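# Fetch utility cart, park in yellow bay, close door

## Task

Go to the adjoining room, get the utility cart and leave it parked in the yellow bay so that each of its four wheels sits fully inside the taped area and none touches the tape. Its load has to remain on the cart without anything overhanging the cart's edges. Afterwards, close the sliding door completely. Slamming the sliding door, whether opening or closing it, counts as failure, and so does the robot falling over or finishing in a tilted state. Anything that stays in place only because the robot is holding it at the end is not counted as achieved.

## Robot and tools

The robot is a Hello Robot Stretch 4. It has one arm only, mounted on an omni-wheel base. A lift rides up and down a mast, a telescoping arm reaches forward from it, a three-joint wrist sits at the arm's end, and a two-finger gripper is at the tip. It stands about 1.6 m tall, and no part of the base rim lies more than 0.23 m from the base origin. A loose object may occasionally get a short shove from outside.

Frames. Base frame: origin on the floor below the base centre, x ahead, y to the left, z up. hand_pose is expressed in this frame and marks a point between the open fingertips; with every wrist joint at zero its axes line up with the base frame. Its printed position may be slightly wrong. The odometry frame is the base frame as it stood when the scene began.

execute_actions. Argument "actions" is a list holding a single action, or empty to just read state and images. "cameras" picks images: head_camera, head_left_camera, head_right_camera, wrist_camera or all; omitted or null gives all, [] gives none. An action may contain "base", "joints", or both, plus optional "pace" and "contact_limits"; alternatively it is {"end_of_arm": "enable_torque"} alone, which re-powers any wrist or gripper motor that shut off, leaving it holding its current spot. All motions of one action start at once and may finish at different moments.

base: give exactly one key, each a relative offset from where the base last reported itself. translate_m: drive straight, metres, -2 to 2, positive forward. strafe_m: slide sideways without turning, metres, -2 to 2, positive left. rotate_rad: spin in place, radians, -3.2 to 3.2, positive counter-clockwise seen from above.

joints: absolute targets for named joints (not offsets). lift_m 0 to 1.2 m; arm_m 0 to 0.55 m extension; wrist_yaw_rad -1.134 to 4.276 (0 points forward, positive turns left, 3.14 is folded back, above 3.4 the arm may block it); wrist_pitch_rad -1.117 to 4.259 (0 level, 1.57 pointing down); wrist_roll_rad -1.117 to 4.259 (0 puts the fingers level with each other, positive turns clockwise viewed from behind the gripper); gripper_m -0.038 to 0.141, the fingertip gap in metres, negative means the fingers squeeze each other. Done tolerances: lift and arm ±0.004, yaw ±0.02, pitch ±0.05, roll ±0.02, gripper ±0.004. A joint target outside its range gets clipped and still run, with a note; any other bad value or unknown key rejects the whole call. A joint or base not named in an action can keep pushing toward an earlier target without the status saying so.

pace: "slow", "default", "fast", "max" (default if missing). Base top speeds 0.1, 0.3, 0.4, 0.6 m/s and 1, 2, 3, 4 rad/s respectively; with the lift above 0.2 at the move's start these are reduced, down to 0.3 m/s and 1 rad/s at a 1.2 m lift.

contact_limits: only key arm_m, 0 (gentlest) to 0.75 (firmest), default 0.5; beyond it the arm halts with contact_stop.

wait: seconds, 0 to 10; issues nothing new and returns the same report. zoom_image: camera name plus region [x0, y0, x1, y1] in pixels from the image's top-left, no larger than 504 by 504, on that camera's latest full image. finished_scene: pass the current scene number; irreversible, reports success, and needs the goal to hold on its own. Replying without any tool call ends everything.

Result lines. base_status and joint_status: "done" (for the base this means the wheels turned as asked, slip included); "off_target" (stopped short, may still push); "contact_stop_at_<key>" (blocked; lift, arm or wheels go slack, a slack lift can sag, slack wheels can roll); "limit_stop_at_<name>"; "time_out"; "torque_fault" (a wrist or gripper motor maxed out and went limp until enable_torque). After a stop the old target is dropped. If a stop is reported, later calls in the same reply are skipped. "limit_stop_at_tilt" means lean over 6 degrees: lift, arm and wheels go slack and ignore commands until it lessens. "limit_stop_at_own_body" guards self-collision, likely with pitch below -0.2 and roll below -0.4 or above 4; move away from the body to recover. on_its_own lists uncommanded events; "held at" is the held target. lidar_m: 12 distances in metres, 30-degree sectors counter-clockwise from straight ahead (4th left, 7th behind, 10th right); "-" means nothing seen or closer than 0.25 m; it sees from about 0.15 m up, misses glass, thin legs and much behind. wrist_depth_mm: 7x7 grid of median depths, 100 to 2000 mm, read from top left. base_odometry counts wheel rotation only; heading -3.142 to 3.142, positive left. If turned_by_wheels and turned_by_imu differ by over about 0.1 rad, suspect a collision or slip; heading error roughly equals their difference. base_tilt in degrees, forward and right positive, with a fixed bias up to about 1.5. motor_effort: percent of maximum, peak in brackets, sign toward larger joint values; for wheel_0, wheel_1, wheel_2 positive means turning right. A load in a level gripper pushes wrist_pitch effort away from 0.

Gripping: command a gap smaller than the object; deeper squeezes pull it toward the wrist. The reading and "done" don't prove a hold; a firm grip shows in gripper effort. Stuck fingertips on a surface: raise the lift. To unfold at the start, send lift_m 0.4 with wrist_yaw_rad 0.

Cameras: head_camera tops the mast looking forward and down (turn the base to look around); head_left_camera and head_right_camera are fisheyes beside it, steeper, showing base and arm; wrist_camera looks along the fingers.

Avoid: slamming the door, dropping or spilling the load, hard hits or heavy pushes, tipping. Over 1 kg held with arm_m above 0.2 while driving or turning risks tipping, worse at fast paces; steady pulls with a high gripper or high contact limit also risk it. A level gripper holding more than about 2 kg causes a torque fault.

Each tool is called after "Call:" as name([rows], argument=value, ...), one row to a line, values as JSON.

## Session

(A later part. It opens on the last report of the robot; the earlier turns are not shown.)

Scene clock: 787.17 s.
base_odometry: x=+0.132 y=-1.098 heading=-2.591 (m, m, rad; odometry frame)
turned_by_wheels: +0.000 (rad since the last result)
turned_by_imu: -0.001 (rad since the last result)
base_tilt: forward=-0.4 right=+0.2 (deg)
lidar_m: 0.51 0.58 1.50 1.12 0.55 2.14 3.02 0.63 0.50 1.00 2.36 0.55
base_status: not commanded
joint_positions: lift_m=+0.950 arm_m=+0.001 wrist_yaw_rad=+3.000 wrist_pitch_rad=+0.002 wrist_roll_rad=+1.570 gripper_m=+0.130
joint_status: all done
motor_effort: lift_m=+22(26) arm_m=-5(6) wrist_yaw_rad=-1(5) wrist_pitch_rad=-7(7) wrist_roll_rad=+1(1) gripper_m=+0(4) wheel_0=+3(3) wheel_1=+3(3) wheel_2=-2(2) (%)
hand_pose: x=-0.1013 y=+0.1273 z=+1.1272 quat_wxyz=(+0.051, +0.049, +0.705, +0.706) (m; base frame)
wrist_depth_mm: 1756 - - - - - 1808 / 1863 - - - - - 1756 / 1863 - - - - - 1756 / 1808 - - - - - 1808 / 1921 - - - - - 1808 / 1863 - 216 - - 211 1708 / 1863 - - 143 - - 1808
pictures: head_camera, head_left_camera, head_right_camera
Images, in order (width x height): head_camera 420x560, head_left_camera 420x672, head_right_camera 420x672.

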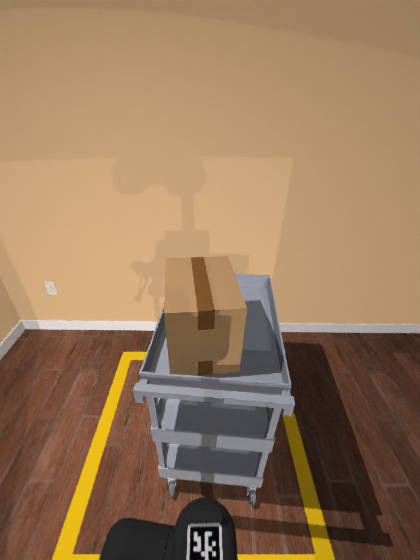

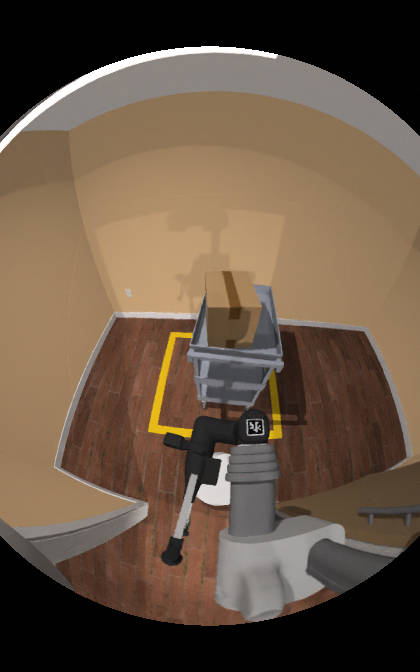

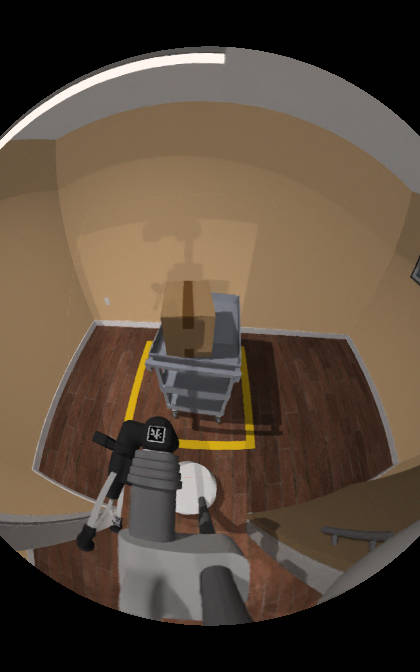

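Call:
execute_actions([
  {"base":{"translate_m":0.1},"pace":"slow"},
], cameras=[])

Call:
execute_actions([
  {"base":{"rotate_rad":-1.57},"joints":{"wrist_roll_rad":0.0}},
], cameras=[])

Call:
execute_actions([
  {"joints":{"wrist_yaw_rad":-1.1,"lift_m":0.93,"gripper_m":0.12}},
])

Scene clock: 803.63 s.
base_odometry: x=+0.047 y=-1.150 heading=-2.591 (m, m, rad; odometry frame)
turned_by_wheels: +0.000 (rad since the last result)
turned_by_imu: -0.002 (rad since the last result)
base_tilt: forward=-0.4 right=+0.1 (deg)
lidar_m: 0.42 0.47 1.50 1.42 0.65 2.41 3.17 0.63 0.55 1.38 2.21 0.44
base_status: done
joint_positions: lift_m=+0.950 arm_m=+0.001 wrist_yaw_rad=+3.000 wrist_pitch_rad=+0.002 wrist_roll_rad=+1.570 gripper_m=+0.130
joint_status: not commanded
motor_effort: lift_m=+22(22) arm_m=-6(5) wrist_yaw_rad=-2(1) wrist_pitch_rad=-10(7) wrist_roll_rad=+1(2) gripper_m=-1(0) wheel_0=+2(5) wheel_1=+4(3) wheel_2=-2(7) (%)
hand_pose: x=-0.1013 y=+0.1273 z=+1.1272 quat_wxyz=(+0.051, +0.049, +0.705, +0.706) (m; base frame)
wrist_depth_mm: 668 668 668 668 654 654 647 / 1808 - - - - - 1808 / 1808 - - - - - 1756 / 1983 - - - - - 1756 / 1863 - - - - - 1708 / 1863 - 216 - - 210 1921 / 1863 - - 143 - - 1808
pictures: none
No camera images: the call's "cameras" was empty. Leave "cameras" out to get every camera's image.

Scene clock: 805.80 s.
base_odometry: x=+0.047 y=-1.150 heading=+2.123 (m, m, rad; odometry frame)
turned_by_wheels: -1.570 (rad since the last result)
turned_by_imu: -1.580 (rad since the last result)
base_tilt: forward=-0.4 right=+0.2 (deg)
lidar_m: 1.41 2.21 0.46 0.42 0.45 1.53 1.44 0.66 2.13 3.08 0.62 0.52
base_status: done
joint_positions: lift_m=+0.950 arm_m=+0.001 wrist_yaw_rad=+3.000 wrist_pitch_rad=+0.002 wrist_roll_rad=+0.000 gripper_m=+0.130
joint_status: all done
motor_effort: lift_m=+21(22) arm_m=-6(6) wrist_yaw_rad=-1(2) wrist_pitch_rad=-6(6) wrist_roll_rad=-1(7) gripper_m=+1(3) wheel_0=+1(6) wheel_1=+3(6) wheel_2=+2(7) (%)
hand_pose: x=-0.1013 y=+0.1273 z=+1.1273 quat_wxyz=(+0.071, -0.001, +0.000, +0.997) (m; base frame)
wrist_depth_mm: 144 235 1537 1618 1661 1661 1708 / 116 148 1661 1576 1708 1708 1756 / 117 148 1618 1618 1661 1708 1808 / 142 175 1618 1618 1708 1756 1756 / 854 1537 1537 1618 1618 1756 1708 / 917 1160 1576 1618 1661 209 1756 / 891 1255 1576 144 1661 1708 1708
pictures: none
No camera images: the call's "cameras" was empty. Leave "cameras" out to get every camera's image.

Scene clock: 808.80 s.
base_odometry: x=+0.047 y=-1.150 heading=+2.123 (m, m, rad; odometry frame)
turned_by_wheels: +0.000 (rad since the last result)
turned_by_imu: -0.001 (rad since the last result)
base_tilt: forward=-0.4 right=+0.2 (deg)
lidar_m: 1.42 2.26 0.43 0.42 0.46 1.52 1.42 0.65 2.13 3.10 0.60 0.52
base_status: not commanded
joint_positions: lift_m=+0.930 arm_m=+0.001 wrist_yaw_rad=-1.100 wrist_pitch_rad=+0.002 wrist_roll_rad=+0.000 gripper_m=+0.120
joint_status: all done
motor_effort: lift_m=+13(19) arm_m=-5(5) wrist_yaw_rad=-3(11) wrist_pitch_rad=-6(7) wrist_roll_rad=-1(1) gripper_m=-2(2) wheel_0=+1(1) wheel_1=+3(3) wheel_2=+2(2) (%)
hand_pose: x=+0.2249 y=-0.2967 z=+1.1079 quat_wxyz=(+0.853, +0.001, +0.001, -0.523) (m; base frame)
wrist_depth_mm: 455 392 473 - - - - / 459 394 473 - - - - / 442 389 473 - - - - / 415 392 473 - - - - / 433 392 473 - - - - / 430 382 439 - - 213 - / 418 394 469 142 - - -
pictures: head_camera, head_left_camera, head_right_camera, wrist_camera
Images, in order (width x height): head_camera 420x560, head_left_camera 420x672, head_right_camera 420x672, wrist_camera 616x392.

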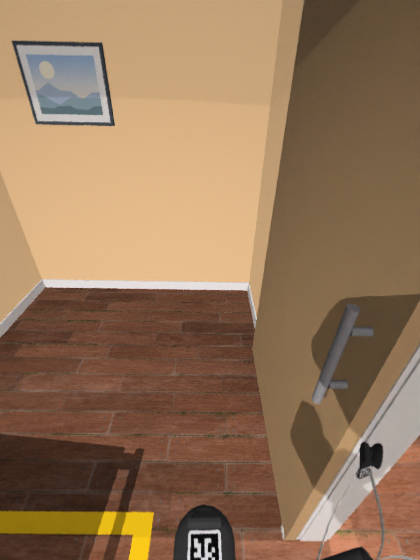

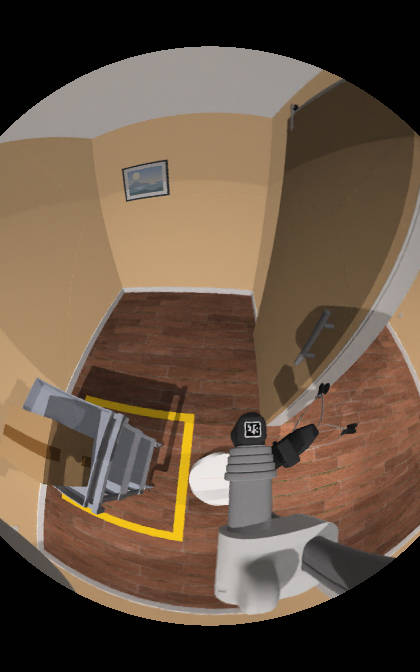

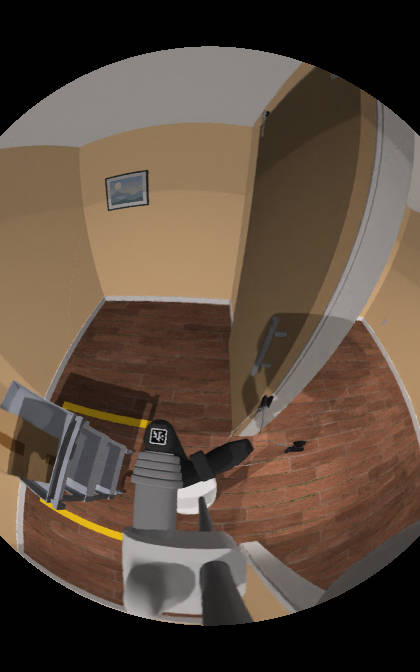

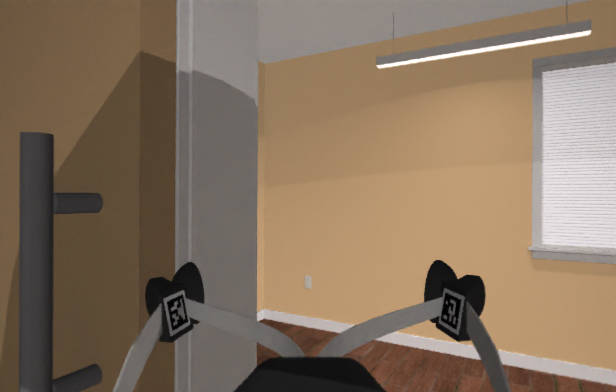

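Call:
execute_actions([
  {"base":{"strafe_m":0.17},"pace":"slow"},
], cameras=[])

Call:
execute_actions([
  {"base":{"translate_m":0.2},"pace":"slow"},
], cameras=["wrist_camera","head_right_camera","head_left_camera"])

Scene clock: 821.53 s.
base_odometry: x=-0.097 y=-1.239 heading=+2.122 (m, m, rad; odometry frame)
turned_by_wheels: +0.000 (rad since the last result)
turned_by_imu: -0.003 (rad since the last result)
base_tilt: forward=-0.3 right=+0.2 (deg)
lidar_m: 2.25 1.99 0.25 0.25 0.30 1.50 1.43 0.79 0.75 3.25 0.64 0.63
base_status: done
joint_positions: lift_m=+0.930 arm_m=+0.001 wrist_yaw_rad=-1.100 wrist_pitch_rad=+0.002 wrist_roll_rad=+0.000 gripper_m=+0.120
joint_status: not commanded
motor_effort: lift_m=+13(13) arm_m=-5(5) wrist_yaw_rad=-3(3) wrist_pitch_rad=-6(7) wrist_roll_rad=-1(1) gripper_m=-3(0) wheel_0=-3(6) wheel_1=+1(7) wheel_2=+0(1) (%)
hand_pose: x=+0.2249 y=-0.2967 z=+1.1079 quat_wxyz=(+0.853, +0.001, +0.001, -0.523) (m; base frame)
wrist_depth_mm: 768 640 554 676 - - - / 759 647 549 668 - - - / 768 640 544 668 - - - / 759 654 539 683 - - - / 768 634 544 676 - - - / 768 640 521 683 - 214 - / 778 603 549 142 - - -
pictures: none
No camera images: the call's "cameras" was empty. Leave "cameras" out to get every camera's image.

Scene clock: 824.83 s.
base_odometry: x=-0.202 y=-1.069 heading=+2.123 (m, m, rad; odometry frame)
turned_by_wheels: +0.000 (rad since the last result)
turned_by_imu: -0.001 (rad since the last result)
base_tilt: forward=-0.4 right=+0.3 (deg)
lidar_m: 2.06 1.99 1.46 0.25 0.27 0.44 1.63 0.90 2.41 3.28 0.52 0.74
base_status: done
joint_positions: lift_m=+0.930 arm_m=+0.001 wrist_yaw_rad=-1.100 wrist_pitch_rad=+0.002 wrist_roll_rad=+0.000 gripper_m=+0.120
joint_status: not commanded
motor_effort: lift_m=+13(13) arm_m=-5(6) wrist_yaw_rad=-3(2) wrist_pitch_rad=-6(6) wrist_roll_rad=-1(1) gripper_m=-3(0) wheel_0=+3(5) wheel_1=+4(4) wheel_2=-2(8) (%)
hand_pose: x=+0.2249 y=-0.2967 z=+1.1079 quat_wxyz=(+0.853, +0.001, +0.001, -0.523) (m; base frame)
wrist_depth_mm: 778 647 549 484 452 - - / 768 647 554 480 452 - - / 778 647 554 484 452 - - / 768 661 554 469 452 - - / 778 647 559 469 449 - - / 778 647 521 466 436 215 - / 759 615 554 142 445 - -
pictures: head_left_camera, head_right_camera, wrist_camera
Images, in order (width x height): head_left_camera 420x672, head_right_camera 420x672, wrist_camera 616x392.

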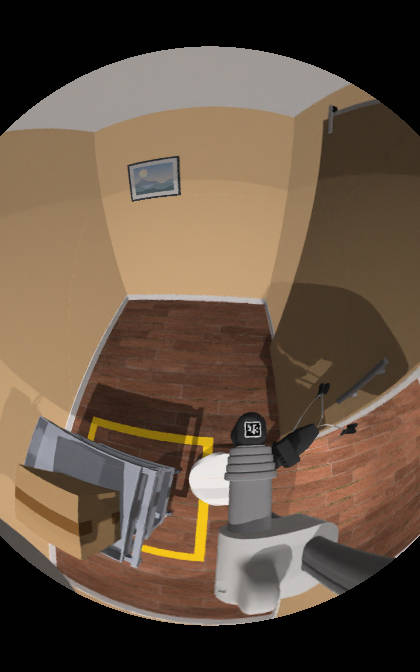

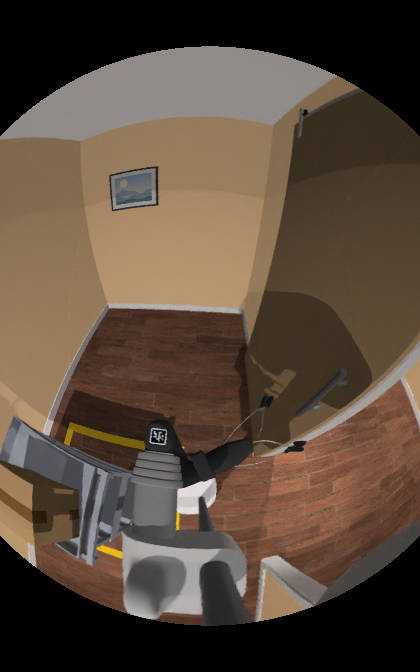

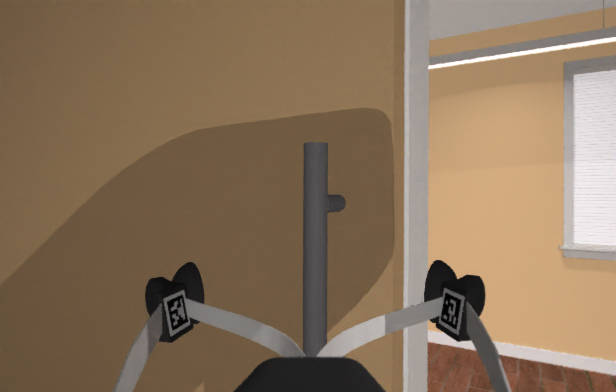

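Call:
execute_actions([
  {"base":{"strafe_m":-0.14},"pace":"slow"},
], cameras=[])

Call:
execute_actions([
  {"base":{"translate_m":0.06},"pace":"slow"},
], cameras=["wrist_camera"])

Scene clock: 832.33 s.
base_odometry: x=-0.083 y=-0.996 heading=+2.123 (m, m, rad; odometry frame)
turned_by_wheels: +0.000 (rad since the last result)
turned_by_imu: -0.002 (rad since the last result)
base_tilt: forward=-0.4 right=+0.2 (deg)
lidar_m: 1.81 2.17 1.62 0.37 0.41 1.69 1.62 0.80 2.40 3.16 0.41 0.42
base_status: done
joint_positions: lift_m=+0.930 arm_m=+0.001 wrist_yaw_rad=-1.100 wrist_pitch_rad=+0.002 wrist_roll_rad=+0.000 gripper_m=+0.120
joint_status: not commanded
motor_effort: lift_m=+13(13) arm_m=-6(5) wrist_yaw_rad=-2(3) wrist_pitch_rad=-6(6) wrist_roll_rad=-1(2) gripper_m=-2(2) wheel_0=+0(7) wheel_1=-3(10) wheel_2=+0(2) (%)
hand_pose: x=+0.2249 y=-0.2968 z=+1.1079 quat_wxyz=(+0.853, +0.001, +0.001, -0.523) (m; base frame)
wrist_depth_mm: 521 433 370 324 433 - - / 517 433 368 322 427 - - / 521 433 345 322 427 - - / 521 433 347 322 433 - - / 512 430 345 322 430 - - / 517 427 276 320 334 214 - / 517 407 347 142 433 - -
pictures: none
No camera images: the call's "cameras" was empty. Leave "cameras" out to get every camera's image.

Scene clock: 834.17 s.
base_odometry: x=-0.114 y=-0.945 heading=+2.123 (m, m, rad; odometry frame)
turned_by_wheels: +0.000 (rad since the last result)
turned_by_imu: -0.001 (rad since the last result)
base_tilt: forward=-0.4 right=+0.2 (deg)
lidar_m: 1.81 2.11 1.61 0.38 0.40 1.77 1.63 0.86 2.50 3.16 0.38 0.54
base_status: done
joint_positions: lift_m=+0.930 arm_m=+0.001 wrist_yaw_rad=-1.100 wrist_pitch_rad=+0.002 wrist_roll_rad=+0.000 gripper_m=+0.120
joint_status: not commanded
motor_effort: lift_m=+13(13) arm_m=-5(6) wrist_yaw_rad=-2(2) wrist_pitch_rad=-6(7) wrist_roll_rad=-1(1) gripper_m=-3(1) wheel_0=+2(5) wheel_1=+4(5) wheel_2=-3(7) (%)
hand_pose: x=+0.2249 y=-0.2968 z=+1.1079 quat_wxyz=(+0.853, +0.001, +0.001, -0.523) (m; base frame)
wrist_depth_mm: 521 430 373 324 293 - - / 521 430 370 325 293 - - / 521 433 373 307 291 - - / 521 430 373 271 293 - - / 525 430 370 307 291 - - / 517 433 349 306 278 216 - / 521 415 370 142 287 - -
pictures: wrist_camera
Images, in order (width x height): wrist_camera 616x392.

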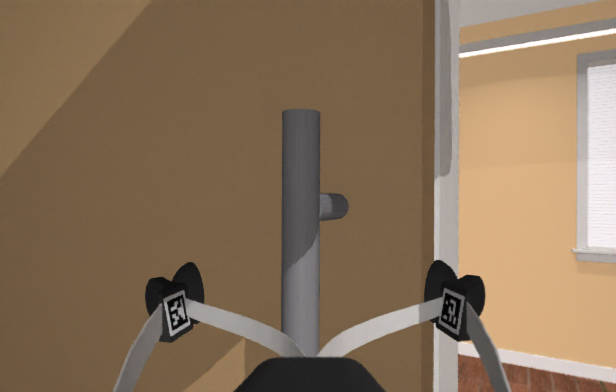

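Call:
execute_actions([
  {"base":{"strafe_m":-0.07},"pace":"slow"},
], cameras=[])

Call:
execute_actions([
  {"base":{"translate_m":0.03},"pace":"slow"},
], cameras=[])

Call:
execute_actions([
  {"joints":{"gripper_m":0.0}},
], cameras=["wrist_camera"])

Call:
execute_actions([
  {"base":{"translate_m":-0.3},"pace":"slow"},
], cameras=["wrist_camera","head_right_camera"])

Scene clock: 844.30 s.
base_odometry: x=-0.055 y=-0.908 heading=+2.123 (m, m, rad; odometry frame)
turned_by_wheels: +0.000 (rad since the last result)
turned_by_imu: -0.001 (rad since the last result)
base_tilt: forward=-0.4 right=+0.2 (deg)
lidar_m: 1.26 2.10 1.71 0.43 0.49 1.72 1.31 0.83 2.52 3.07 0.32 0.33
base_status: done
joint_positions: lift_m=+0.930 arm_m=+0.001 wrist_yaw_rad=-1.100 wrist_pitch_rad=+0.002 wrist_roll_rad=+0.000 gripper_m=+0.120
joint_status: not commanded
motor_effort: lift_m=+13(13) arm_m=-6(6) wrist_yaw_rad=-2(3) wrist_pitch_rad=-8(7) wrist_roll_rad=-1(2) gripper_m=-1(2) wheel_0=+2(7) wheel_1=-3(8) wheel_2=+0(2) (%)
hand_pose: x=+0.2249 y=-0.2968 z=+1.1079 quat_wxyz=(+0.853, +0.001, +0.001, -0.523) (m; base frame)
wrist_depth_mm: 392 327 278 243 226 - - / 394 325 272 243 227 - - / 387 325 195 243 227 - - / 387 324 195 235 228 - - / 389 325 195 243 227 - - / 389 324 188 242 216 213 - / 394 307 195 142 224 - -
pictures: none
No camera images: the call's "cameras" was empty. Leave "cameras" out to get every camera's image.

Scene clock: 845.67 s.
base_odometry: x=-0.071 y=-0.883 heading=+2.122 (m, m, rad; odometry frame)
turned_by_wheels: +0.000 (rad since the last result)
turned_by_imu: -0.001 (rad since the last result)
base_tilt: forward=-0.4 right=+0.1 (deg)
lidar_m: 1.54 2.07 1.67 0.45 0.46 1.80 1.34 0.87 2.55 3.10 0.30 0.42
base_status: done
joint_positions: lift_m=+0.930 arm_m=+0.001 wrist_yaw_rad=-1.108 wrist_pitch_rad=+0.002 wrist_roll_rad=+0.000 gripper_m=+0.120
joint_status: not commanded
on_its_own: wrist_yaw_rad is at rest, and its effort (+20) is outside its rest range (-13 to +13)
motor_effort: lift_m=+13(13) arm_m=-4(6) wrist_yaw_rad=+20(19) wrist_pitch_rad=-8(7) wrist_roll_rad=-1(1) gripper_m=-5(5) wheel_0=+1(4) wheel_1=+1(9) wheel_2=-6(8) (%)
hand_pose: x=+0.2224 y=-0.2972 z=+1.1079 quat_wxyz=(+0.851, +0.001, +0.001, -0.526) (m; base frame)
wrist_depth_mm: 382 324 277 242 216 - - / 384 322 278 235 216 - - / 382 320 276 230 216 - - / 387 320 276 198 217 - - / 382 322 276 231 216 - - / 384 322 198 229 216 200 - / 382 306 274 148 211 330 -
pictures: none
No camera images: the call's "cameras" was empty. Leave "cameras" out to get every camera's image.

Scene clock: 847.73 s.
base_odometry: x=-0.070 y=-0.883 heading=+2.121 (m, m, rad; odometry frame)
turned_by_wheels: -0.001 (rad since the last result)
turned_by_imu: -0.044 (rad since the last result)
base_tilt: forward=-0.4 right=+0.2 (deg)
lidar_m: 1.01 2.05 1.70 0.48 0.50 0.70 1.56 0.88 2.45 3.06 0.30 0.28
base_status: not commanded
joint_positions: lift_m=+0.930 arm_m=+0.000 wrist_yaw_rad=-1.116 wrist_pitch_rad=+0.002 wrist_roll_rad=+0.001 gripper_m=+0.001
joint_status: all done
on_its_own: wrist_yaw_rad is at rest, and its effort (+43) is outside its rest range (-13 to +13)
motor_effort: lift_m=+13(13) arm_m=-1(5) wrist_yaw_rad=+43(66) wrist_pitch_rad=-7(10) wrist_roll_rad=-1(1) gripper_m=-33(38) wheel_0=-9(12) wheel_1=+0(1) wheel_2=-9(13) (%)
hand_pose: x=+0.2193 y=-0.2976 z=+1.1079 quat_wxyz=(+0.848, +0.001, +0.001, -0.529) (m; base frame)
wrist_depth_mm: 312 267 237 212 197 - - / 309 271 154 211 196 - - / 312 268 155 211 197 - - / 310 268 154 206 198 - - / 310 268 154 211 196 - - / 309 264 155 212 193 178 - / 307 251 153 205 189 - -
pictures: wrist_camera
Images, in order (width x height): wrist_camera 616x392.

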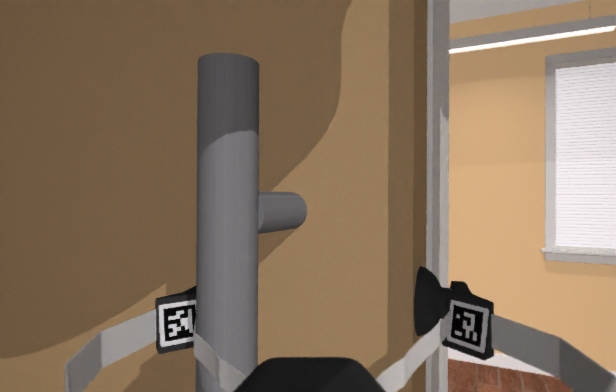

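Scene clock: 852.03 s.
base_odometry: x=+0.086 y=-1.138 heading=+2.121 (m, m, rad; odometry frame)
turned_by_wheels: +0.000 (rad since the last result)
turned_by_imu: +0.016 (rad since the last result)
base_tilt: forward=-0.4 right=+0.2 (deg)
lidar_m: 1.09 2.36 0.50 0.47 0.50 1.52 1.42 0.60 2.02 3.07 0.30 0.29
base_status: done
joint_positions: lift_m=+0.930 arm_m=+0.000 wrist_yaw_rad=-1.093 wrist_pitch_rad=+0.003 wrist_roll_rad=+0.001 gripper_m=+0.001
joint_status: not commanded
on_its_own: wrist_yaw_rad is at rest, and its effort (-24) is outside its rest range (-13 to +13)
motor_effort: lift_m=+13(13) arm_m=-3(3) wrist_yaw_rad=-24(61) wrist_pitch_rad=-7(12) wrist_roll_rad=-3(5) gripper_m=-38(40) wheel_0=-10(12) wheel_1=-1(6) wheel_2=+8(20) (%)
hand_pose: x=+0.2265 y=-0.2964 z=+1.1078 quat_wxyz=(+0.854, +0.001, +0.001, -0.520) (m; base frame)
wrist_depth_mm: 340 289 248 219 205 - - / 340 286 175 219 204 - - / 340 286 166 218 205 - - / 340 287 166 215 204 - - / 336 286 166 219 204 - - / 340 267 166 219 197 191 - / 340 272 163 211 198 - -
pictures: head_right_camera, wrist_camera
Images, in order (width x height): head_right_camera 420x672, wrist_camera 616x392.

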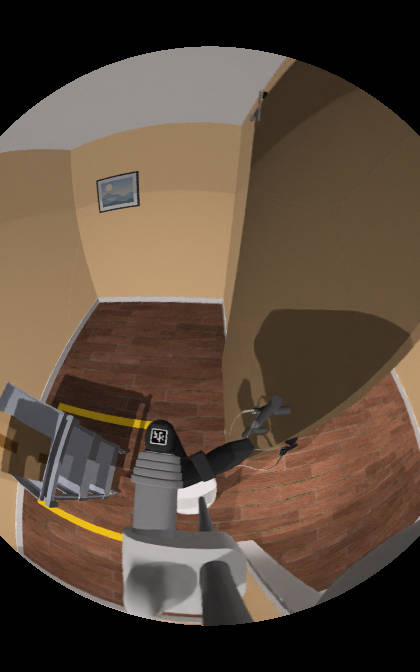

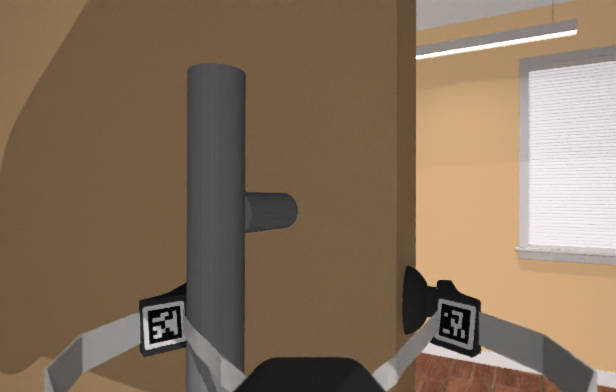

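Call:
execute_actions([
  {"base":{"translate_m":-0.25},"pace":"slow"},
], cameras=["wrist_camera","head_right_camera"])

Scene clock: 858.67 s.
base_odometry: x=+0.217 y=-1.351 heading=+2.120 (m, m, rad; odometry frame)
turned_by_wheels: -0.001 (rad since the last result)
turned_by_imu: +0.001 (rad since the last result)
base_tilt: forward=-0.3 right=+0.2 (deg)
lidar_m: 1.12 0.67 0.51 0.50 1.71 1.26 1.17 0.51 0.44 3.05 0.30 0.29
base_status: done
joint_positions: lift_m=+0.930 arm_m=+0.000 wrist_yaw_rad=-1.097 wrist_pitch_rad=+0.003 wrist_roll_rad=+0.001 gripper_m=+0.001
joint_status: not commanded
motor_effort: lift_m=+13(13) arm_m=-3(3) wrist_yaw_rad=-12(44) wrist_pitch_rad=-8(9) wrist_roll_rad=-4(3) gripper_m=-37(41) wheel_0=-11(13) wheel_1=-2(2) wheel_2=+5(13) (%)
hand_pose: x=+0.2254 y=-0.2966 z=+1.1078 quat_wxyz=(+0.853, +0.001, +0.001, -0.521) (m; base frame)
wrist_depth_mm: 340 287 248 219 205 - - / 340 286 175 217 204 - - / 338 287 166 218 205 - - / 338 283 166 215 204 - - / 338 286 166 218 204 - - / 338 268 166 217 197 191 - / 340 272 164 211 199 - -
pictures: head_right_camera, wrist_camera
Images, in order (width x height): head_right_camera 420x672, wrist_camera 616x392.

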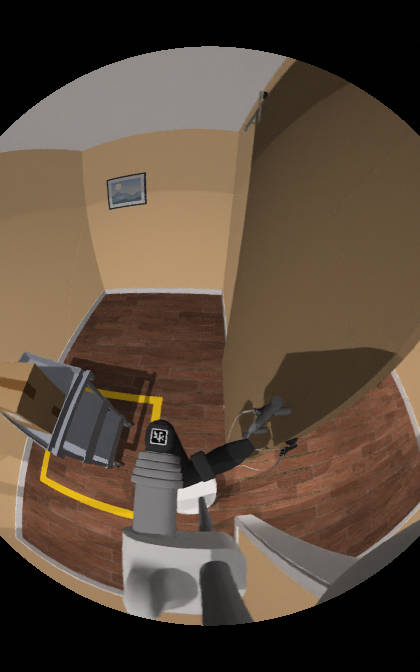

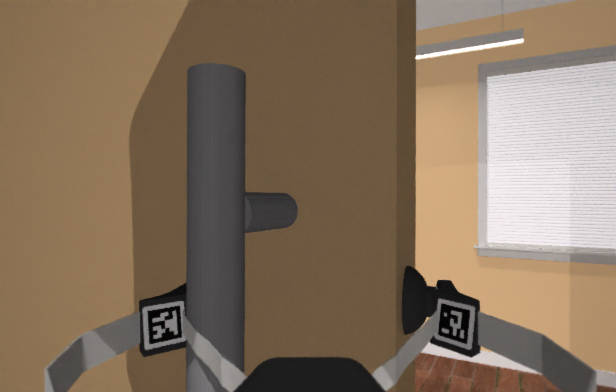

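Call:
execute_actions([
  {"base":{"translate_m":-0.18},"pace":"slow"},
], cameras=[])

Call:
execute_actions([
  {"joints":{"gripper_m":0.07}},
], cameras=[])

Call:
execute_actions([
  {"base":{"strafe_m":0.07},"pace":"slow"},
], cameras=["wrist_camera"])

Call:
execute_actions([
  {"base":{"translate_m":0.07},"pace":"slow"},
], cameras=["wrist_camera","head_right_camera"])

Scene clock: 875.60 s.
base_odometry: x=+0.311 y=-1.504 heading=+2.120 (m, m, rad; odometry frame)
turned_by_wheels: -0.001 (rad since the last result)
turned_by_imu: +0.000 (rad since the last result)
base_tilt: forward=-0.4 right=+0.4 (deg)
lidar_m: 1.10 0.70 0.55 1.01 1.45 1.07 0.98 0.52 0.32 0.34 0.30 0.30
base_status: done
joint_positions: lift_m=+0.930 arm_m=+0.000 wrist_yaw_rad=-1.098 wrist_pitch_rad=+0.003 wrist_roll_rad=+0.001 gripper_m=+0.001
joint_status: not commanded
motor_effort: lift_m=+13(13) arm_m=-3(3) wrist_yaw_rad=-8(44) wrist_pitch_rad=-7(7) wrist_roll_rad=-4(3) gripper_m=-36(40) wheel_0=-10(13) wheel_1=-2(1) wheel_2=+3(16) (%)
hand_pose: x=+0.2250 y=-0.2966 z=+1.1078 quat_wxyz=(+0.853, +0.001, +0.001, -0.522) (m; base frame)
wrist_depth_mm: 340 286 248 219 205 - - / 342 287 175 217 205 - - / 340 287 166 218 204 - - / 338 287 167 214 204 - - / 340 286 167 218 203 - - / 340 267 166 217 196 191 - / 338 273 163 210 198 - -
pictures: none
No camera images: the call's "cameras" was empty. Leave "cameras" out to get every camera's image.

Scene clock: 877.10 s.
base_odometry: x=+0.311 y=-1.504 heading=+2.121 (m, m, rad; odometry frame)
turned_by_wheels: +0.001 (rad since the last result)
turned_by_imu: +0.001 (rad since the last result)
base_tilt: forward=-0.4 right=+0.2 (deg)
lidar_m: 1.14 0.69 0.54 1.00 1.47 1.06 0.99 0.51 0.32 0.33 0.32 0.31
base_status: not commanded
joint_positions: lift_m=+0.930 arm_m=+0.000 wrist_yaw_rad=-1.110 wrist_pitch_rad=+0.001 wrist_roll_rad=+0.000 gripper_m=+0.070
joint_status: all done
on_its_own: wrist_yaw_rad is at rest, and its effort (+25) is outside its rest range (-13 to +13)
motor_effort: lift_m=+13(13) arm_m=-3(3) wrist_yaw_rad=+25(32) wrist_pitch_rad=-6(7) wrist_roll_rad=+0(4) gripper_m=-11(33) wheel_0=+10(10) wheel_1=-3(3) wheel_2=+2(3) (%)
hand_pose: x=+0.2215 y=-0.2973 z=+1.1082 quat_wxyz=(+0.850, +0.000, +0.000, -0.527) (m; base frame)
wrist_depth_mm: 353 298 257 228 213 - - / 349 297 243 227 212 - - / 353 297 174 227 212 - - / 351 297 175 224 212 - - / 349 298 175 227 213 - - / 351 297 175 228 206 190 - / 355 283 171 220 211 - -
pictures: none
No camera images: the call's "cameras" was empty. Leave "cameras" out to get every camera's image.

Scene clock: 878.93 s.
base_odometry: x=+0.251 y=-1.541 heading=+2.121 (m, m, rad; odometry frame)
turned_by_wheels: +0.000 (rad since the last result)
turned_by_imu: -0.001 (rad since the last result)
base_tilt: forward=-0.4 right=+0.2 (deg)
lidar_m: 1.64 0.60 0.49 1.05 1.45 1.06 0.99 0.59 0.39 0.40 0.36 0.50
base_status: done
joint_positions: lift_m=+0.930 arm_m=+0.000 wrist_yaw_rad=-1.100 wrist_pitch_rad=+0.003 wrist_roll_rad=+0.000 gripper_m=+0.070
joint_status: not commanded
motor_effort: lift_m=+13(13) arm_m=-3(3) wrist_yaw_rad=-2(25) wrist_pitch_rad=-7(10) wrist_roll_rad=+0(0) gripper_m=-4(18) wheel_0=-1(12) wheel_1=+3(9) wheel_2=+0(2) (%)
hand_pose: x=+0.2243 y=-0.2968 z=+1.1078 quat_wxyz=(+0.852, +0.001, +0.001, -0.523) (m; base frame)
wrist_depth_mm: 473 399 343 303 273 - - / 473 394 343 298 274 - - / 469 397 340 286 274 - - / 469 397 345 255 273 - - / 473 397 343 286 272 - - / 473 399 196 285 193 - - / 469 397 342 142 268 - -
pictures: wrist_camera
Images, in order (width x height): wrist_camera 616x392.

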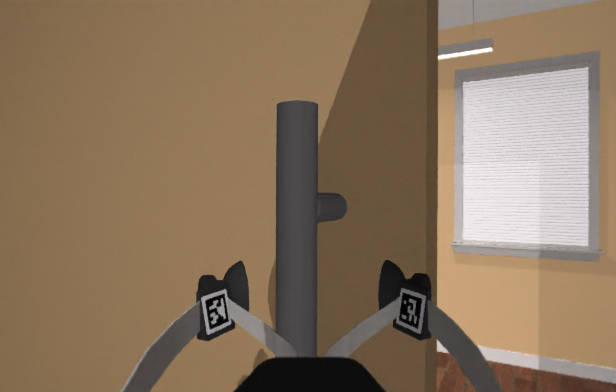

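Scene clock: 880.90 s.
base_odometry: x=+0.215 y=-1.482 heading=+2.120 (m, m, rad; odometry frame)
turned_by_wheels: -0.001 (rad since the last result)
turned_by_imu: -0.002 (rad since the last result)
base_tilt: forward=-0.5 right=+0.3 (deg)
lidar_m: 1.61 0.59 0.45 0.66 1.56 1.13 1.08 0.61 0.43 0.39 0.32 0.50
base_status: done
joint_positions: lift_m=+0.930 arm_m=+0.000 wrist_yaw_rad=-1.119 wrist_pitch_rad=+0.003 wrist_roll_rad=+0.000 gripper_m=+0.070
joint_status: not commanded
on_its_own: wrist_yaw_rad is at rest, and its effort (+51) is outside its rest range (-13 to +13)
motor_effort: lift_m=+13(13) arm_m=-2(3) wrist_yaw_rad=+51(53) wrist_pitch_rad=-9(10) wrist_roll_rad=+0(1) gripper_m=-9(12) wheel_0=+0(4) wheel_1=+1(6) wheel_2=-13(12) (%)
hand_pose: x=+0.2187 y=-0.2977 z=+1.1078 quat_wxyz=(+0.848, +0.001, +0.001, -0.531) (m; base frame)
wrist_depth_mm: 452 384 336 298 268 243 - / 449 382 334 298 262 244 - / 445 384 334 296 206 245 - / 449 387 334 297 206 244 - / 445 384 336 298 205 243 - / 445 382 196 298 200 235 - / 449 382 334 154 202 243 -
pictures: head_right_camera, wrist_camera
Images, in order (width x height): head_right_camera 420x672, wrist_camera 616x392.

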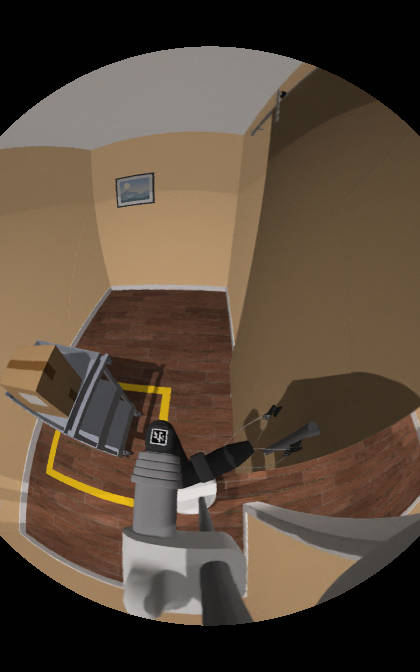

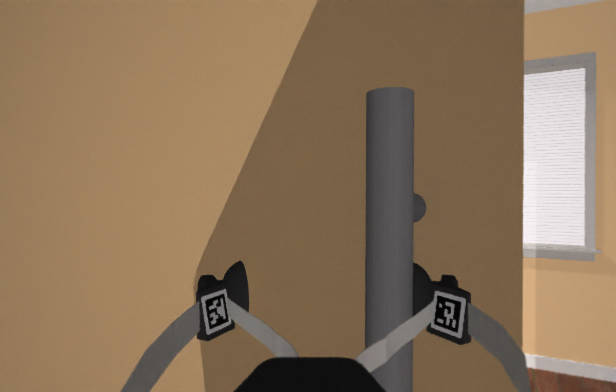

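Call:
execute_actions([
  {"base":{"translate_m":-0.035},"pace":"slow"},
], cameras=["wrist_camera","head_right_camera"])

Scene clock: 896.53 s.
base_odometry: x=+0.233 y=-1.511 heading=+2.120 (m, m, rad; odometry frame)
turned_by_wheels: +0.000 (rad since the last result)
turned_by_imu: -0.001 (rad since the last result)
base_tilt: forward=-0.4 right=+0.3 (deg)
lidar_m: 1.62 0.60 0.48 0.87 1.48 1.09 1.05 0.62 0.41 0.48 0.34 0.49
base_status: done
joint_positions: lift_m=+0.930 arm_m=+0.000 wrist_yaw_rad=-1.100 wrist_pitch_rad=+0.003 wrist_roll_rad=+0.000 gripper_m=+0.070
joint_status: not commanded
motor_effort: lift_m=+13(13) arm_m=-2(2) wrist_yaw_rad=-2(47) wrist_pitch_rad=-9(9) wrist_roll_rad=+0(0) gripper_m=-8(9) wheel_0=-2(5) wheel_1=-4(5) wheel_2=+2(11) (%)
hand_pose: x=+0.2241 y=-0.2968 z=+1.1078 quat_wxyz=(+0.852, +0.001, +0.001, -0.523) (m; base frame)
wrist_depth_mm: 466 399 343 303 270 - - / 469 397 342 303 268 - - / 469 397 343 303 265 - - / 469 397 342 301 262 - - / 466 397 343 301 265 - - / 469 397 196 301 193 - - / 466 397 342 143 266 253 -
pictures: head_right_camera, wrist_camera
Images, in order (width x height): head_right_camera 420x672, wrist_camera 616x392.

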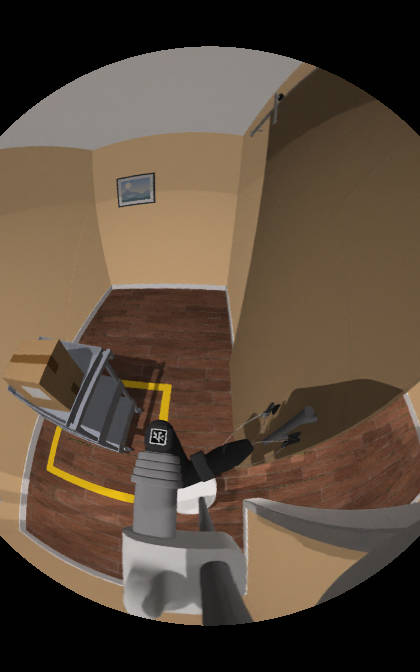

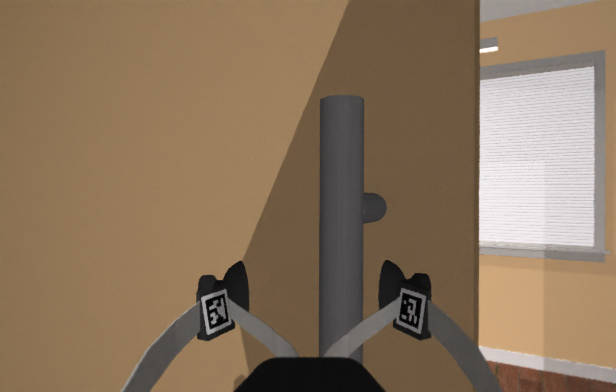

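Call:
execute_actions([
  {"joints":{"gripper_m":0.0},"pace":"slow"},
], cameras=[])

Call:
execute_actions([
  {"base":{"translate_m":-0.08},"pace":"slow"},
], cameras=["wrist_camera","head_right_camera"])

Scene clock: 905.43 s.
base_odometry: x=+0.233 y=-1.511 heading=+2.119 (m, m, rad; odometry frame)
turned_by_wheels: -0.001 (rad since the last result)
turned_by_imu: -0.003 (rad since the last result)
base_tilt: forward=-0.4 right=+0.3 (deg)
lidar_m: 1.64 0.61 0.46 0.86 1.49 1.08 1.04 0.62 0.41 0.47 0.35 0.48
base_status: not commanded
joint_positions: lift_m=+0.930 arm_m=+0.000 wrist_yaw_rad=-1.110 wrist_pitch_rad=+0.003 wrist_roll_rad=+0.000 gripper_m=+0.001
joint_status: all done
on_its_own: wrist_yaw_rad is at rest, and its effort (+28) is outside its rest range (-13 to +13)
motor_effort: lift_m=+13(14) arm_m=-2(2) wrist_yaw_rad=+28(32) wrist_pitch_rad=-6(6) wrist_roll_rad=-1(0) gripper_m=-17(15) wheel_0=-4(3) wheel_1=-3(4) wheel_2=-4(4) (%)
hand_pose: x=+0.2211 y=-0.2973 z=+1.1078 quat_wxyz=(+0.850, +0.001, +0.001, -0.527) (m; base frame)
wrist_depth_mm: 452 384 334 296 267 - - / 445 382 332 297 265 - - / 449 384 332 220 265 - - / 445 382 332 220 262 - - / 445 382 334 219 266 - - / 452 382 322 211 186 - - / 442 379 325 213 257 158 -
pictures: none
No camera images: the call's "cameras" was empty. Leave "cameras" out to get every camera's image.

Scene clock: 907.50 s.
base_odometry: x=+0.275 y=-1.580 heading=+2.119 (m, m, rad; odometry frame)
turned_by_wheels: +0.000 (rad since the last result)
turned_by_imu: +0.000 (rad since the last result)
base_tilt: forward=-0.4 right=+0.2 (deg)
lidar_m: 1.65 0.59 0.50 1.56 1.43 1.01 0.95 0.61 0.43 0.38 0.38 0.42
base_status: done
joint_positions: lift_m=+0.930 arm_m=+0.000 wrist_yaw_rad=-1.100 wrist_pitch_rad=+0.003 wrist_roll_rad=+0.000 gripper_m=+0.000
joint_status: not commanded
motor_effort: lift_m=+13(13) arm_m=-2(2) wrist_yaw_rad=-2(43) wrist_pitch_rad=-5(8) wrist_roll_rad=+0(1) gripper_m=-8(20) wheel_0=-2(7) wheel_1=-4(8) wheel_2=+1(13) (%)
hand_pose: x=+0.2243 y=-0.2967 z=+1.1078 quat_wxyz=(+0.853, +0.001, +0.001, -0.523) (m; base frame)
wrist_depth_mm: 473 397 342 301 - - - / 469 394 342 300 - - - / 469 399 322 303 - - - / 462 394 278 298 - - - / 469 397 322 298 - - - / 466 399 252 196 315 - - / 469 394 251 287 - - -
pictures: head_right_camera, wrist_camera
Images, in order (width x height): head_right_camera 420x672, wrist_camera 616x392.

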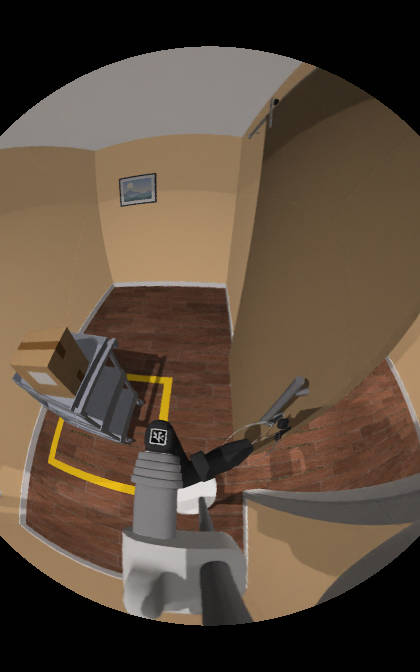

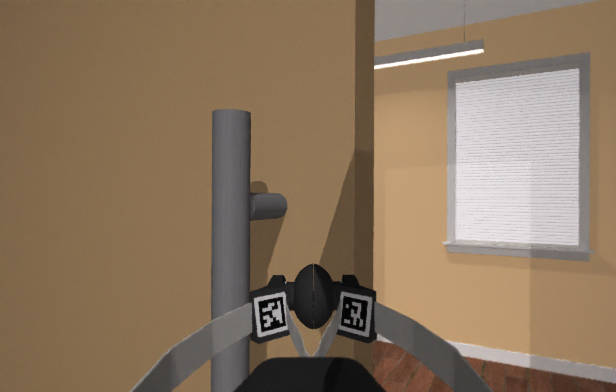

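Call:
execute_actions([
  {"base":{"strafe_m":-0.06},"pace":"slow"},
], cameras=["wrist_camera"])

Call:
execute_actions([
  {"base":{"translate_m":-0.1},"pace":"slow"},
], cameras=["wrist_camera","head_right_camera"])

Scene clock: 917.47 s.
base_odometry: x=+0.326 y=-1.549 heading=+2.119 (m, m, rad; odometry frame)
turned_by_wheels: +0.000 (rad since the last result)
turned_by_imu: -0.001 (rad since the last result)
base_tilt: forward=-0.4 right=+0.2 (deg)
lidar_m: 1.16 0.68 0.55 1.64 1.39 1.00 0.96 0.52 0.35 0.33 0.34 0.33
base_status: done
joint_positions: lift_m=+0.930 arm_m=+0.000 wrist_yaw_rad=-1.103 wrist_pitch_rad=+0.002 wrist_roll_rad=+0.000 gripper_m=+0.000
joint_status: not commanded
motor_effort: lift_m=+13(13) arm_m=-2(2) wrist_yaw_rad=+6(6) wrist_pitch_rad=-7(7) wrist_roll_rad=-1(1) gripper_m=-4(4) wheel_0=+8(7) wheel_1=-5(7) wheel_2=+0(2) (%)
hand_pose: x=+0.2234 y=-0.2969 z=+1.1079 quat_wxyz=(+0.852, +0.001, +0.001, -0.524) (m; base frame)
wrist_depth_mm: 368 310 267 245 - - - / 366 310 268 245 - - - / 366 310 263 245 - - - / 368 309 254 243 - - - / 368 310 263 245 - - - / 366 310 208 200 193 - - / 364 309 257 146 - - -
pictures: wrist_camera
Images, in order (width x height): wrist_camera 616x392.

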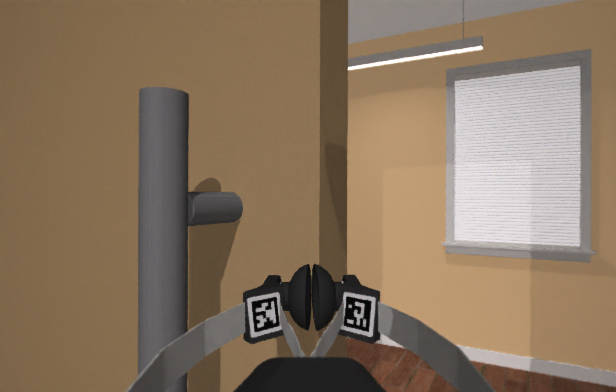

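Scene clock: 919.77 s.
base_odometry: x=+0.378 y=-1.634 heading=+2.119 (m, m, rad; odometry frame)
turned_by_wheels: +0.000 (rad since the last result)
turned_by_imu: -0.001 (rad since the last result)
base_tilt: forward=-0.4 right=+0.1 (deg)
lidar_m: 1.13 0.70 0.60 1.63 1.29 0.92 0.85 0.53 0.36 0.33 0.43 0.42
base_status: done
joint_positions: lift_m=+0.930 arm_m=+0.000 wrist_yaw_rad=-1.100 wrist_pitch_rad=+0.002 wrist_roll_rad=+0.000 gripper_m=+0.000
joint_status: not commanded
motor_effort: lift_m=+13(13) arm_m=-2(2) wrist_yaw_rad=-3(17) wrist_pitch_rad=-9(6) wrist_roll_rad=+0(1) gripper_m=-4(7) wheel_0=-2(6) wheel_1=-3(4) wheel_2=+4(10) (%)
hand_pose: x=+0.2243 y=-0.2968 z=+1.1079 quat_wxyz=(+0.853, +0.001, +0.001, -0.523) (m; base frame)
wrist_depth_mm: 366 307 301 - - - - / 368 309 303 - - - - / 340 312 303 - - - - / 266 296 301 - - - - / 338 307 303 - - - - / 338 306 281 195 - - - / 340 307 291 - - - -
pictures: head_right_camera, wrist_camera
Images, in order (width x height): head_right_camera 420x672, wrist_camera 616x392.

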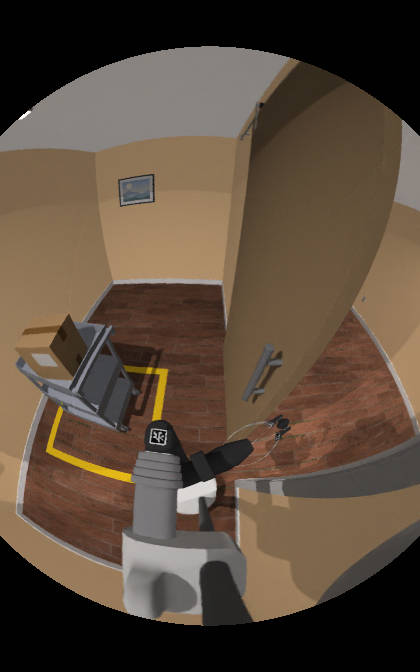

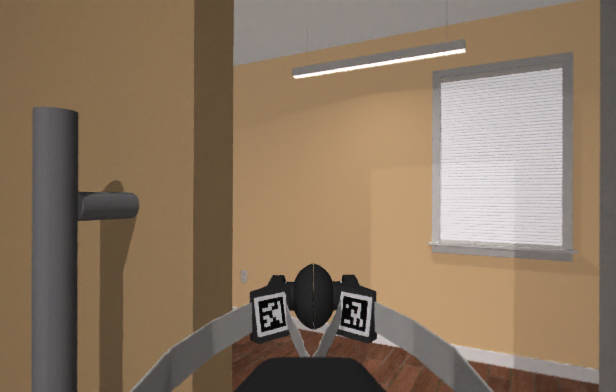

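Call:
execute_actions([
  {"base":{"strafe_m":0.03},"pace":"slow"},
], cameras=[])

Call:
execute_actions([
  {"base":{"translate_m":0.15},"pace":"slow"},
], cameras=["wrist_camera"])

Scene clock: 938.87 s.
base_odometry: x=+0.352 y=-1.649 heading=+2.119 (m, m, rad; odometry frame)
turned_by_wheels: +0.000 (rad since the last result)
turned_by_imu: -0.001 (rad since the last result)
base_tilt: forward=-0.3 right=+0.3 (deg)
lidar_m: 1.26 0.67 0.57 1.59 1.27 0.89 0.86 0.56 0.39 0.35 0.45 0.44
base_status: done
joint_positions: lift_m=+0.930 arm_m=+0.000 wrist_yaw_rad=-1.100 wrist_pitch_rad=+0.002 wrist_roll_rad=+0.000 gripper_m=+0.000
joint_status: not commanded
motor_effort: lift_m=+13(13) arm_m=-2(2) wrist_yaw_rad=-3(2) wrist_pitch_rad=-6(5) wrist_roll_rad=-1(0) gripper_m=-5(7) wheel_0=-2(6) wheel_1=+2(7) wheel_2=+0(3) (%)
hand_pose: x=+0.2243 y=-0.2968 z=+1.1079 quat_wxyz=(+0.853, +0.001, +0.001, -0.523) (m; base frame)
wrist_depth_mm: 418 353 319 - - - - / 418 351 317 - - - - / 413 338 317 - - - - / 421 319 317 - - - - / 418 338 317 - - - - / 421 338 309 195 - - - / 418 277 309 - - - -
pictures: none
No camera images: the call's "cameras" was empty. Leave "cameras" out to get every camera's image.

Scene clock: 941.63 s.
base_odometry: x=+0.274 y=-1.522 heading=+2.118 (m, m, rad; odometry frame)
turned_by_wheels: -0.001 (rad since the last result)
turned_by_imu: -0.002 (rad since the last result)
base_tilt: forward=-0.5 right=+0.2 (deg)
lidar_m: 1.27 0.66 0.50 0.99 1.49 1.04 1.01 0.55 0.38 0.38 0.34 0.45
base_status: done
joint_positions: lift_m=+0.930 arm_m=+0.000 wrist_yaw_rad=-1.111 wrist_pitch_rad=+0.002 wrist_roll_rad=+0.000 gripper_m=+0.000
joint_status: not commanded
on_its_own: wrist_yaw_rad is at rest, and its effort (+30) is outside its rest range (-13 to +13)
motor_effort: lift_m=+13(14) arm_m=-2(2) wrist_yaw_rad=+30(30) wrist_pitch_rad=-5(8) wrist_roll_rad=+0(0) gripper_m=-9(8) wheel_0=+1(3) wheel_1=+1(6) wheel_2=-9(9) (%)
hand_pose: x=+0.2209 y=-0.2973 z=+1.1079 quat_wxyz=(+0.850, +0.001, +0.001, -0.527) (m; base frame)
wrist_depth_mm: 399 343 298 265 245 - - / 402 343 297 264 246 - - / 402 343 297 260 247 - - / 397 342 297 252 245 - - / 399 342 298 260 247 - - / 399 340 296 201 188 - - / 402 338 183 160 241 - -
pictures: wrist_camera
Images, in order (width x height): wrist_camera 616x392.

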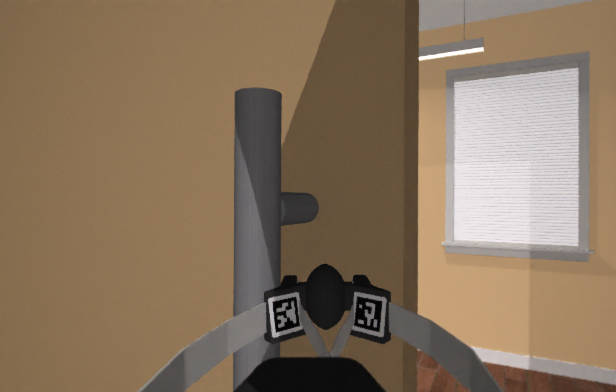

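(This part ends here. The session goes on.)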